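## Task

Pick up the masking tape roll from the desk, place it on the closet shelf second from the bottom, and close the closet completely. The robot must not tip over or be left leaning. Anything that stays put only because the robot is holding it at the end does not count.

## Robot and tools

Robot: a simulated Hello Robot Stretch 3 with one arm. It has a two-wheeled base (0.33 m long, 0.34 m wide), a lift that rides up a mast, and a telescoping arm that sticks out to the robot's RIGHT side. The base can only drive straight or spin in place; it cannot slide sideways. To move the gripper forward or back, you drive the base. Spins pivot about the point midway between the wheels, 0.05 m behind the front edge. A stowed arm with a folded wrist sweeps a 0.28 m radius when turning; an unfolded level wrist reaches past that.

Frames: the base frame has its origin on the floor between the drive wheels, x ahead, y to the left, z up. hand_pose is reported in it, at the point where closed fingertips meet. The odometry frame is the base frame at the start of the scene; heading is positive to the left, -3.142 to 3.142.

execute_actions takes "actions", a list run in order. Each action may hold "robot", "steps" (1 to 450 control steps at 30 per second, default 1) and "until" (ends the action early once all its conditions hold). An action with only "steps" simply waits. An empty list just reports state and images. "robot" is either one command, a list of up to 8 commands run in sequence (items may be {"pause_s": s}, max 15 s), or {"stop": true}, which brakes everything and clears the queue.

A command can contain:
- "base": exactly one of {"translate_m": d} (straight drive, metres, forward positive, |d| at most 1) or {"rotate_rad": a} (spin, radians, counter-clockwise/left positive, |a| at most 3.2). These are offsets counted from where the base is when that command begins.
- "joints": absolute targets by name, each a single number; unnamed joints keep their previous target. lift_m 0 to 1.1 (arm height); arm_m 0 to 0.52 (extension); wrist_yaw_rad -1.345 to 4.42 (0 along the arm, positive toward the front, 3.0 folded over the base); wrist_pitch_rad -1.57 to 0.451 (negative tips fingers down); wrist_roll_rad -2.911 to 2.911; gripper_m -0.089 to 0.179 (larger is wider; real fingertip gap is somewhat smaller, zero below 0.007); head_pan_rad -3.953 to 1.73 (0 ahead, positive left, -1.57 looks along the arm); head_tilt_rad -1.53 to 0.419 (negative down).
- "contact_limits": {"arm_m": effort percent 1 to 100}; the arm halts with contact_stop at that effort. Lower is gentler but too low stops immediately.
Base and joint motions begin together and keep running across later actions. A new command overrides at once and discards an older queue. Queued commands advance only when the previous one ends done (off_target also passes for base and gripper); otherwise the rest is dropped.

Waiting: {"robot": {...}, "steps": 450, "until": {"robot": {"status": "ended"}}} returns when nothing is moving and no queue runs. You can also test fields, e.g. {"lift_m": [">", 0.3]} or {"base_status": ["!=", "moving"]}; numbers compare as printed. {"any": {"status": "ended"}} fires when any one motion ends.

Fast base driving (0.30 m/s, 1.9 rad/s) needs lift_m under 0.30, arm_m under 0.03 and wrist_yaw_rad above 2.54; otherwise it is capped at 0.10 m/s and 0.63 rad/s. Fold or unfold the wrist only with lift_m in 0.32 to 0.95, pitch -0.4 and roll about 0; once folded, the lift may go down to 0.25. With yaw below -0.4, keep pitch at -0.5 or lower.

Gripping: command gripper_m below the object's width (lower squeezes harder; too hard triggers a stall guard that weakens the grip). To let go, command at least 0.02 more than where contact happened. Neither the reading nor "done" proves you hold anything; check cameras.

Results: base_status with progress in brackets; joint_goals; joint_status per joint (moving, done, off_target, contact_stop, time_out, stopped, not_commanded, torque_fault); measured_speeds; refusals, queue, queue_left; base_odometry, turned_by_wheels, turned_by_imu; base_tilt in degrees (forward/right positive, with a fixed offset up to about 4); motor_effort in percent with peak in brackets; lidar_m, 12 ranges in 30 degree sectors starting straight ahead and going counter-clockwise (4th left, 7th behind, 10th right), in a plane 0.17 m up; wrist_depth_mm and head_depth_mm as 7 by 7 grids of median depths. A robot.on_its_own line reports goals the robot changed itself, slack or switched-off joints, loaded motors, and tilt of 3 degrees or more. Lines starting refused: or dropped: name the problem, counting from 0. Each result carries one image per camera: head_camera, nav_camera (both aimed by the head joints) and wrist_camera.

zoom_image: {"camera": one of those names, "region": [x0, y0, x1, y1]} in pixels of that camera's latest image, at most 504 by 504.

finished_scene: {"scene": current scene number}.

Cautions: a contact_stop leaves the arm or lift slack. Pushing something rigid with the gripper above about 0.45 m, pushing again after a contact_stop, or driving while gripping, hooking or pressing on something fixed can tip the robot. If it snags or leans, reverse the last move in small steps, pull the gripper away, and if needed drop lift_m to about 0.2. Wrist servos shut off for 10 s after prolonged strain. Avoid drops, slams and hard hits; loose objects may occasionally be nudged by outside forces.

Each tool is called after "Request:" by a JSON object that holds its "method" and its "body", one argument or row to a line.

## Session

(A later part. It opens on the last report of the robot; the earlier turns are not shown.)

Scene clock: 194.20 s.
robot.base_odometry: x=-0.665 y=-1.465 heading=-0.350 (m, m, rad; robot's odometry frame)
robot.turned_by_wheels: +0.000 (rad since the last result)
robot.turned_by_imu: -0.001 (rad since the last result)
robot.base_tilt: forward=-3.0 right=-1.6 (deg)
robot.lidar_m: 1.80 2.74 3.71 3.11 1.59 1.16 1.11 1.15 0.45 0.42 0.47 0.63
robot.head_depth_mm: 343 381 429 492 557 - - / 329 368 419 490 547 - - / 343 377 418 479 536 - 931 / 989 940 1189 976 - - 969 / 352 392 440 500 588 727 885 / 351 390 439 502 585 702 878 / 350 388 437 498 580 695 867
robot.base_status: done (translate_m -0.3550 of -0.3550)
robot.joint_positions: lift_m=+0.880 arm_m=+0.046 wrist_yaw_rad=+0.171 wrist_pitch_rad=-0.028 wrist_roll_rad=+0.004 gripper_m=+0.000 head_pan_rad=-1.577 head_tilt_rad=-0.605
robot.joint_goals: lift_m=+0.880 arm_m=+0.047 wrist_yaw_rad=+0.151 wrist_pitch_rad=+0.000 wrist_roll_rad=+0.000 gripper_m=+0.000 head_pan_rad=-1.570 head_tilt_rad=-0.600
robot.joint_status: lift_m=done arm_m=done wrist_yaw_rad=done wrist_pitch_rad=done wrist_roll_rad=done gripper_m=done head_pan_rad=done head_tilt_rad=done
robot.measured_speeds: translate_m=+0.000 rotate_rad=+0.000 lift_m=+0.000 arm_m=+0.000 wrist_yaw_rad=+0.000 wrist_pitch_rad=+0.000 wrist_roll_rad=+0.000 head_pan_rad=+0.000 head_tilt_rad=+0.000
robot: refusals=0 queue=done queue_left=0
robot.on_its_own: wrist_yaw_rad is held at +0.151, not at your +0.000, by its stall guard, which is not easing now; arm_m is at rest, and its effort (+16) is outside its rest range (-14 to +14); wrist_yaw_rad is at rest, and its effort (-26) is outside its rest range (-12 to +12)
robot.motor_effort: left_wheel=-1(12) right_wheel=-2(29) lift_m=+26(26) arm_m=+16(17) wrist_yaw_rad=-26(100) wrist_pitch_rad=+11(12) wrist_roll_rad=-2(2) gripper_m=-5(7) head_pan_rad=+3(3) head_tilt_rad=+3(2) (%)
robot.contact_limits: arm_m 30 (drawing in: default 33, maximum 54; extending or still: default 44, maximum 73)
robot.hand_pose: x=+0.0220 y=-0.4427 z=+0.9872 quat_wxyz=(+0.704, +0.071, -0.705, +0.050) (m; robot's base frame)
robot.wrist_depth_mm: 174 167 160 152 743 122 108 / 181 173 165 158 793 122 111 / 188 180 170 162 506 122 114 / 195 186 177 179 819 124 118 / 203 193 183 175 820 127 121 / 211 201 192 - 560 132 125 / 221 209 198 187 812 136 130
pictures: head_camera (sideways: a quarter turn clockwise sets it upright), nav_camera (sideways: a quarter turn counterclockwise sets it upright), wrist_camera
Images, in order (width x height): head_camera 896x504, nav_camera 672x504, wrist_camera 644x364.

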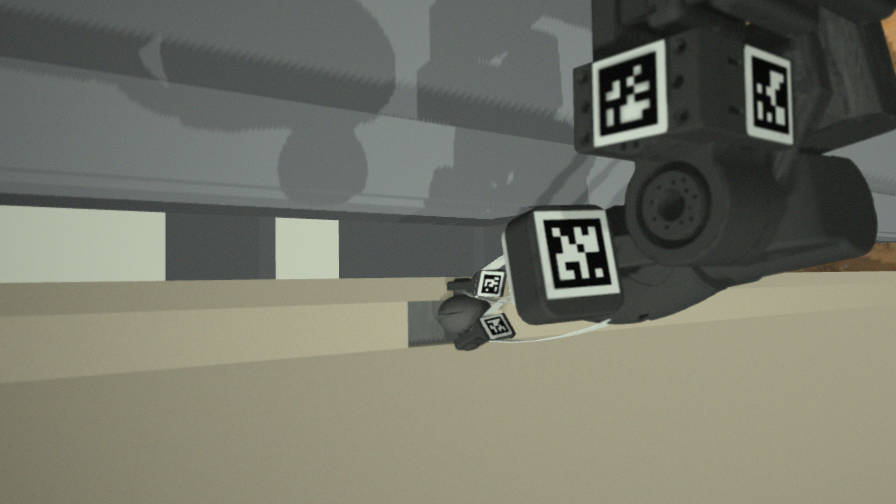

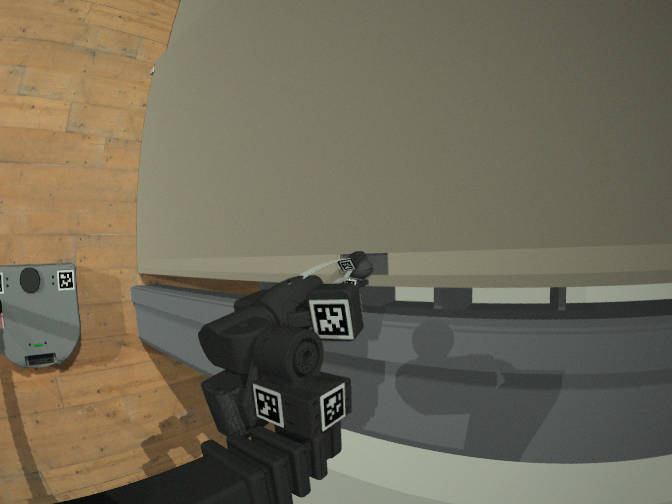

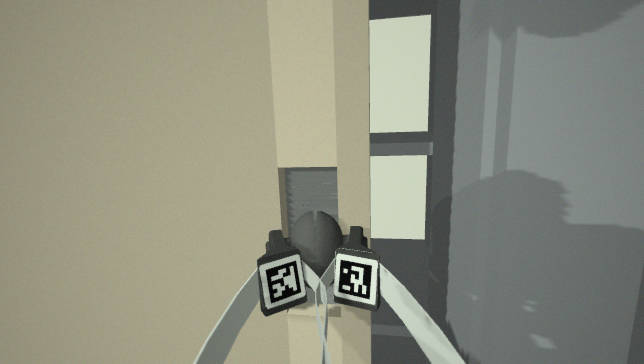

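Request:
{"method": "execute_actions", "body": {
  "actions": [
    {"robot": {"joints": {"wrist_yaw_rad": -0.02, "arm_m": 0.043}, "contact_limits": {"arm_m": 30}}, "steps": 60, "until": {"robot": {"status": "ended"}}}
  ]
}}

Scene clock: 196.63 s.
robot.base_odometry: x=-0.665 y=-1.465 heading=-0.350 (m, m, rad; robot's odometry frame)
robot.turned_by_wheels: +0.000 (rad since the last result)
robot.turned_by_imu: +0.000 (rad since the last result)
robot.base_tilt: forward=-3.1 right=-1.4 (deg)
robot.lidar_m: 1.80 2.74 3.72 3.10 1.59 1.16 1.12 1.16 0.45 0.42 0.47 0.63
robot.head_depth_mm: 341 380 429 491 561 - - / 327 365 418 488 551 - - / 339 376 417 477 534 - - / 352 392 442 498 - - 942 / 351 390 439 503 586 706 884 / 350 389 438 499 584 699 878 / 349 387 435 496 578 695 867
robot.base_status: done (translate_m -0.3550 of -0.3550)
robot.joint_positions: lift_m=+0.880 arm_m=+0.043 wrist_yaw_rad=+0.000 wrist_pitch_rad=-0.027 wrist_roll_rad=+0.004 gripper_m=+0.000 head_pan_rad=-1.577 head_tilt_rad=-0.605
robot.joint_goals: lift_m=+0.880 arm_m=+0.043 wrist_yaw_rad=-0.020 wrist_pitch_rad=+0.000 wrist_roll_rad=+0.000 gripper_m=+0.000 head_pan_rad=-1.570 head_tilt_rad=-0.600
robot.joint_status: lift_m=done arm_m=done wrist_yaw_rad=off_target wrist_pitch_rad=done wrist_roll_rad=done gripper_m=done head_pan_rad=done head_tilt_rad=done
robot.measured_speeds: translate_m=+0.000 rotate_rad=+0.000 lift_m=+0.000 arm_m=+0.000 wrist_yaw_rad=+0.000 wrist_pitch_rad=+0.000 wrist_roll_rad=+0.000 head_pan_rad=+0.000 head_tilt_rad=+0.000
robot: refusals=0 queue=dropped queue_left=0
robot.on_its_own: wrist_yaw_rad is at rest, and its effort (-26) is outside its rest range (-12 to +12)
robot.motor_effort: left_wheel=+1(17) right_wheel=-5(33) lift_m=+26(26) arm_m=+3(15) wrist_yaw_rad=-26(100) wrist_pitch_rad=+11(11) wrist_roll_rad=-2(2) gripper_m=-2(9) head_pan_rad=+3(3) head_tilt_rad=+2(2) (%)
robot.contact_limits: arm_m 30 (drawing in: default 33, maximum 54; extending or still: default 44, maximum 73)
robot.hand_pose: x=-0.0213 y=-0.4433 z=+0.9876 quat_wxyz=(+0.706, +0.010, -0.708, -0.010) (m; robot's base frame)
robot.wrist_depth_mm: 149 150 150 151 123 122 135 / 154 155 155 155 126 126 139 / 159 159 159 160 131 130 143 / 163 164 165 168 134 135 148 / 168 170 171 169 139 139 153 / 175 176 176 - 143 145 159 / 181 181 182 183 150 150 164
pictures: head_camera (sideways: a quarter turn clockwise sets it upright), nav_camera (sideways: a quarter turn counterclockwise sets it upright), wrist_camera
Images, in order (width x height): head_camera 896x504, nav_camera 672x504, wrist_camera 644x364.

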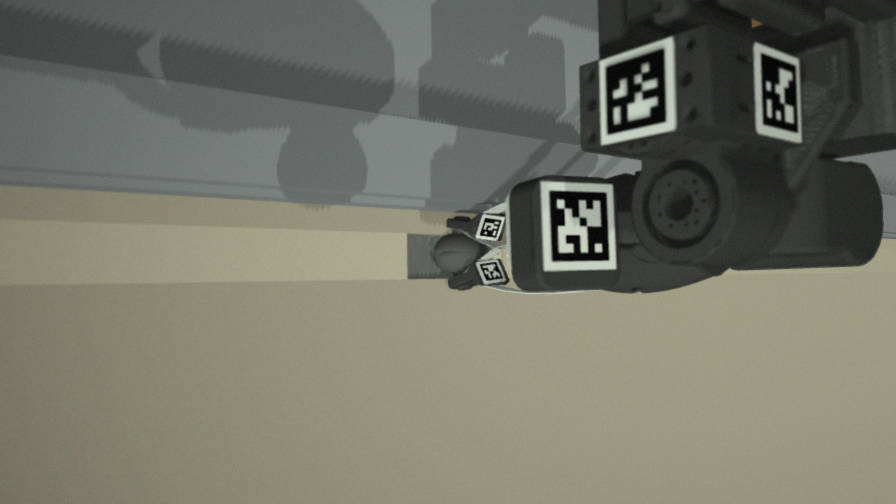

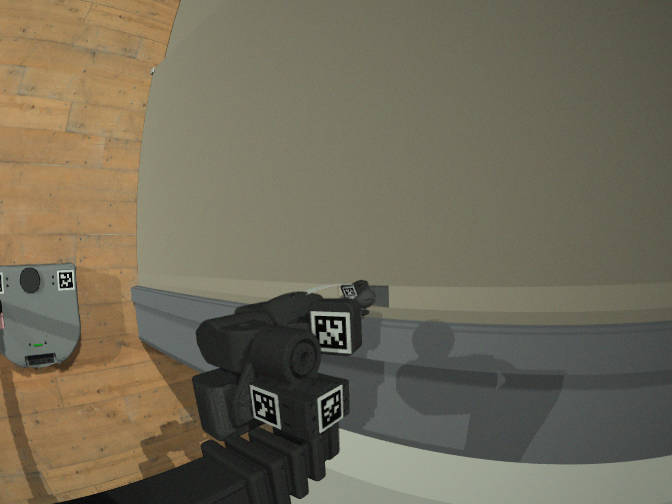

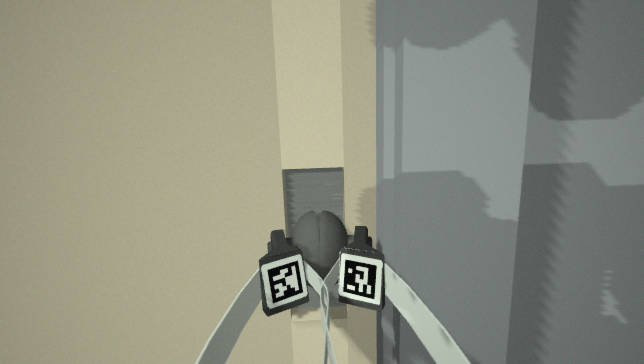

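Request:
{"method": "zoom_image", "body": {
  "camera": "wrist_camera",
  "region": [320, 0, 440, 120]
}}

Request:
{"method": "zoom_image", "body": {
  "camera": "head_camera",
  "region": [0, 140, 200, 300]
}}

Request:
{"method": "zoom_image", "body": {
  "camera": "nav_camera",
  "region": [110, 30, 210, 110]
}}

Region (320, 0, 440, 120) of wrist_camera's 644x364 image, scaled by 4.200.

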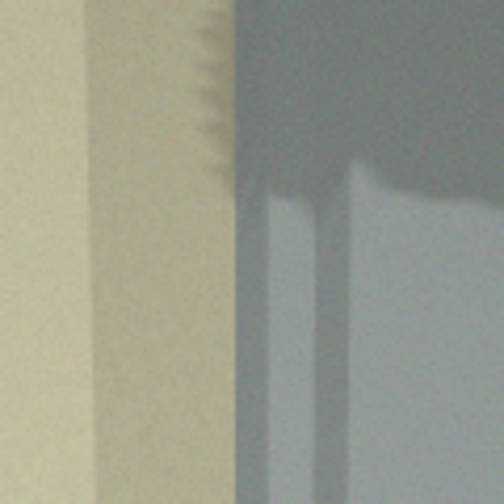

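Region (0, 140, 200, 300) of head_camera's 896x504 image, scaled by 2.520, with more detail than that image has; it fills the top 403 rows of this view, and the rest is white.

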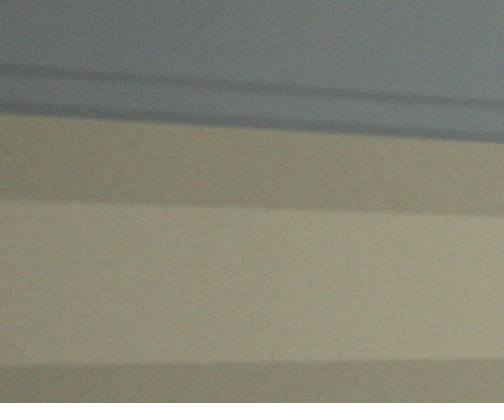

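Region (110, 30, 210, 110) of nav_camera's 672x504 image, scaled by 5.040, with more detail than that image has; it fills the top 403 rows of this view, and the rest is white.

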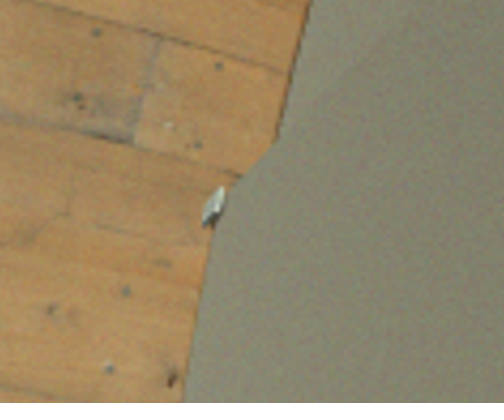

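Request:
{"method": "execute_actions", "body": {
  "actions": [
    {"robot": {"joints": {"wrist_yaw_rad": 0.02, "arm_m": 0.0, "head_pan_rad": -0.45, "head_tilt_rad": -0.3}}, "steps": 100, "until": {"robot": {"status": "ended"}}}
  ]
}}

Scene clock: 200.67 s.
robot.base_odometry: x=-0.665 y=-1.465 heading=-0.350 (m, m, rad; robot's odometry frame)
robot.turned_by_wheels: +0.000 (rad since the last result)
robot.turned_by_imu: +0.000 (rad since the last result)
robot.base_tilt: forward=-3.2 right=-1.4 (deg)
robot.lidar_m: 1.80 2.73 3.72 3.11 1.60 1.16 1.11 1.16 0.45 0.42 0.46 0.62
robot.head_depth_mm: 516 536 559 584 611 637 667 / 581 609 638 670 704 745 786 / 669 704 744 785 836 891 953 / 786 835 889 953 1024 1108 1205 / 1059 1137 1229 1345 1469 1635 1496 / 1345 1479 1632 1782 1958 1890 1480 / 1585 2321 2503 2658 2506 1874 1486
robot.base_status: done (translate_m -0.3550 of -0.3550)
robot.joint_positions: lift_m=+0.880 arm_m=+0.000 wrist_yaw_rad=+0.018 wrist_pitch_rad=-0.026 wrist_roll_rad=+0.004 gripper_m=+0.000 head_pan_rad=-0.457 head_tilt_rad=-0.310
robot.joint_goals: lift_m=+0.880 arm_m=+0.000 wrist_yaw_rad=+0.020 wrist_pitch_rad=+0.000 wrist_roll_rad=+0.000 gripper_m=+0.000 head_pan_rad=-0.450 head_tilt_rad=-0.300
robot.joint_status: lift_m=done arm_m=done wrist_yaw_rad=done wrist_pitch_rad=done wrist_roll_rad=done gripper_m=done head_pan_rad=done head_tilt_rad=done
robot.measured_speeds: translate_m=+0.000 rotate_rad=+0.000 lift_m=+0.000 arm_m=+0.000 wrist_yaw_rad=+0.000 wrist_pitch_rad=+0.000 wrist_roll_rad=+0.000 head_pan_rad=+0.000 head_tilt_rad=+0.000
robot: refusals=0 queue=done queue_left=0
robot.motor_effort: left_wheel=-1(2) right_wheel=+0(5) lift_m=+26(26) arm_m=-6(8) wrist_yaw_rad=+3(28) wrist_pitch_rad=+10(11) wrist_roll_rad=-2(2) gripper_m=-2(4) head_pan_rad=+3(49) head_tilt_rad=+4(18) (%)
robot.hand_pose: x=-0.0169 y=-0.4009 z=+0.9880 quat_wxyz=(+0.706, +0.016, -0.708, -0.003) (m; robot's base frame)
robot.wrist_depth_mm: 188 187 187 187 160 172 172 / 195 192 193 194 165 176 177 / 199 198 199 198 170 183 183 / 206 206 205 206 176 187 188 / 212 213 213 - 183 194 196 / 219 219 221 - 186 202 202 / 228 228 229 226 196 209 209
pictures: head_camera (sideways: a quarter turn clockwise sets it upright), nav_camera (sideways: a quarter turn counterclockwise sets it upright), wrist_camera
Images, in order (width x height): head_camera 896x504, nav_camera 672x504, wrist_camera 644x364.

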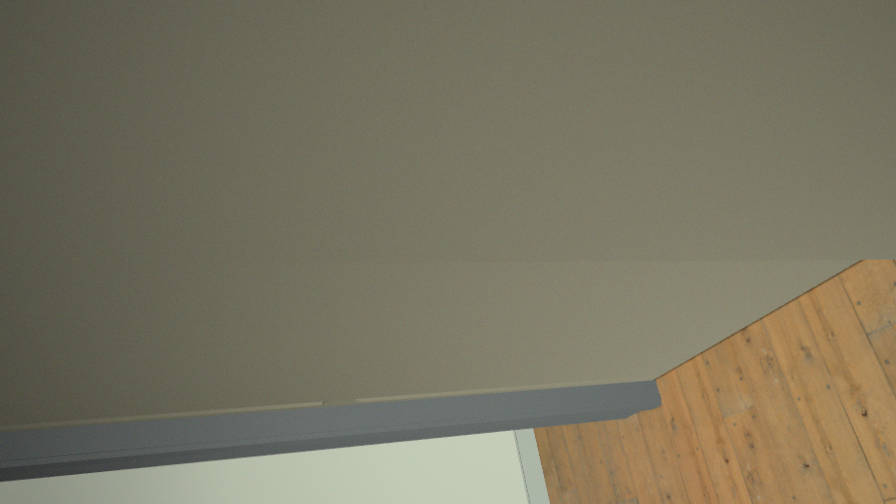

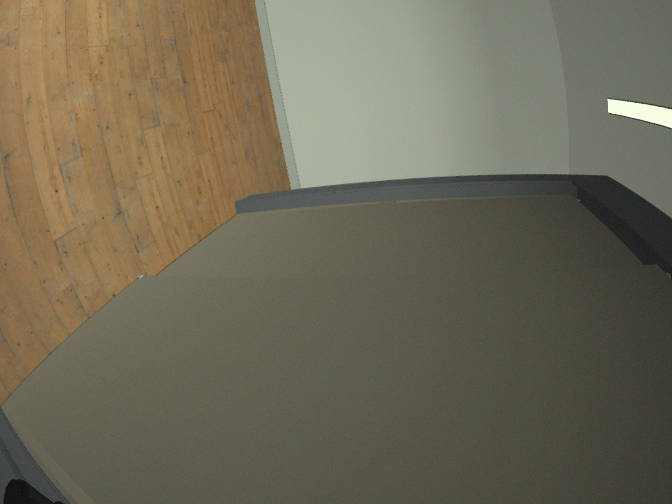

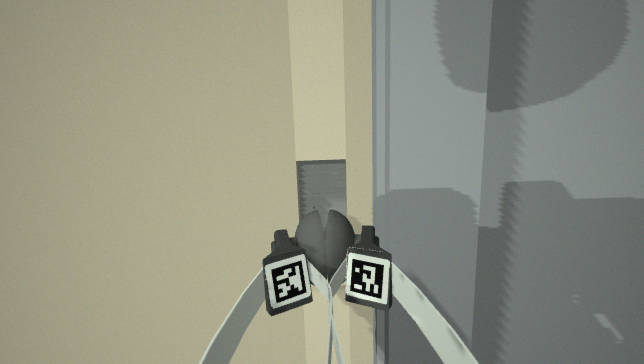

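Request:
{"method": "zoom_image", "body": {
  "camera": "head_camera",
  "region": [580, 340, 700, 440]
}}

Request:
{"method": "zoom_image", "body": {
  "camera": "wrist_camera",
  "region": [320, 60, 420, 160]
}}

Region (580, 340, 700, 440) of head_camera's 896x504 image, scaled by 4.200, with more detail than that image has.

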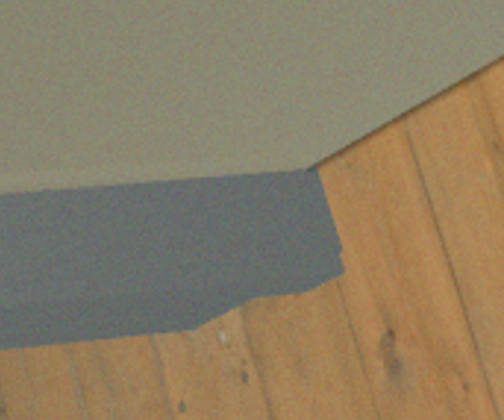

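Region (320, 60, 420, 160) of wrist_camera's 644x364 image, scaled by 5.040.

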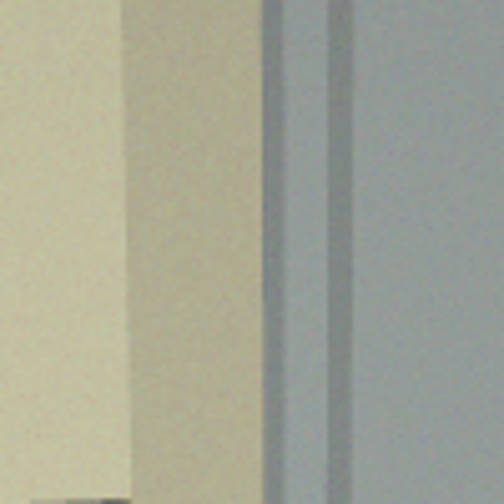

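Request:
{"method": "finished_scene", "body": {
  "scene": 1
}}

The scene is finished: the task was done.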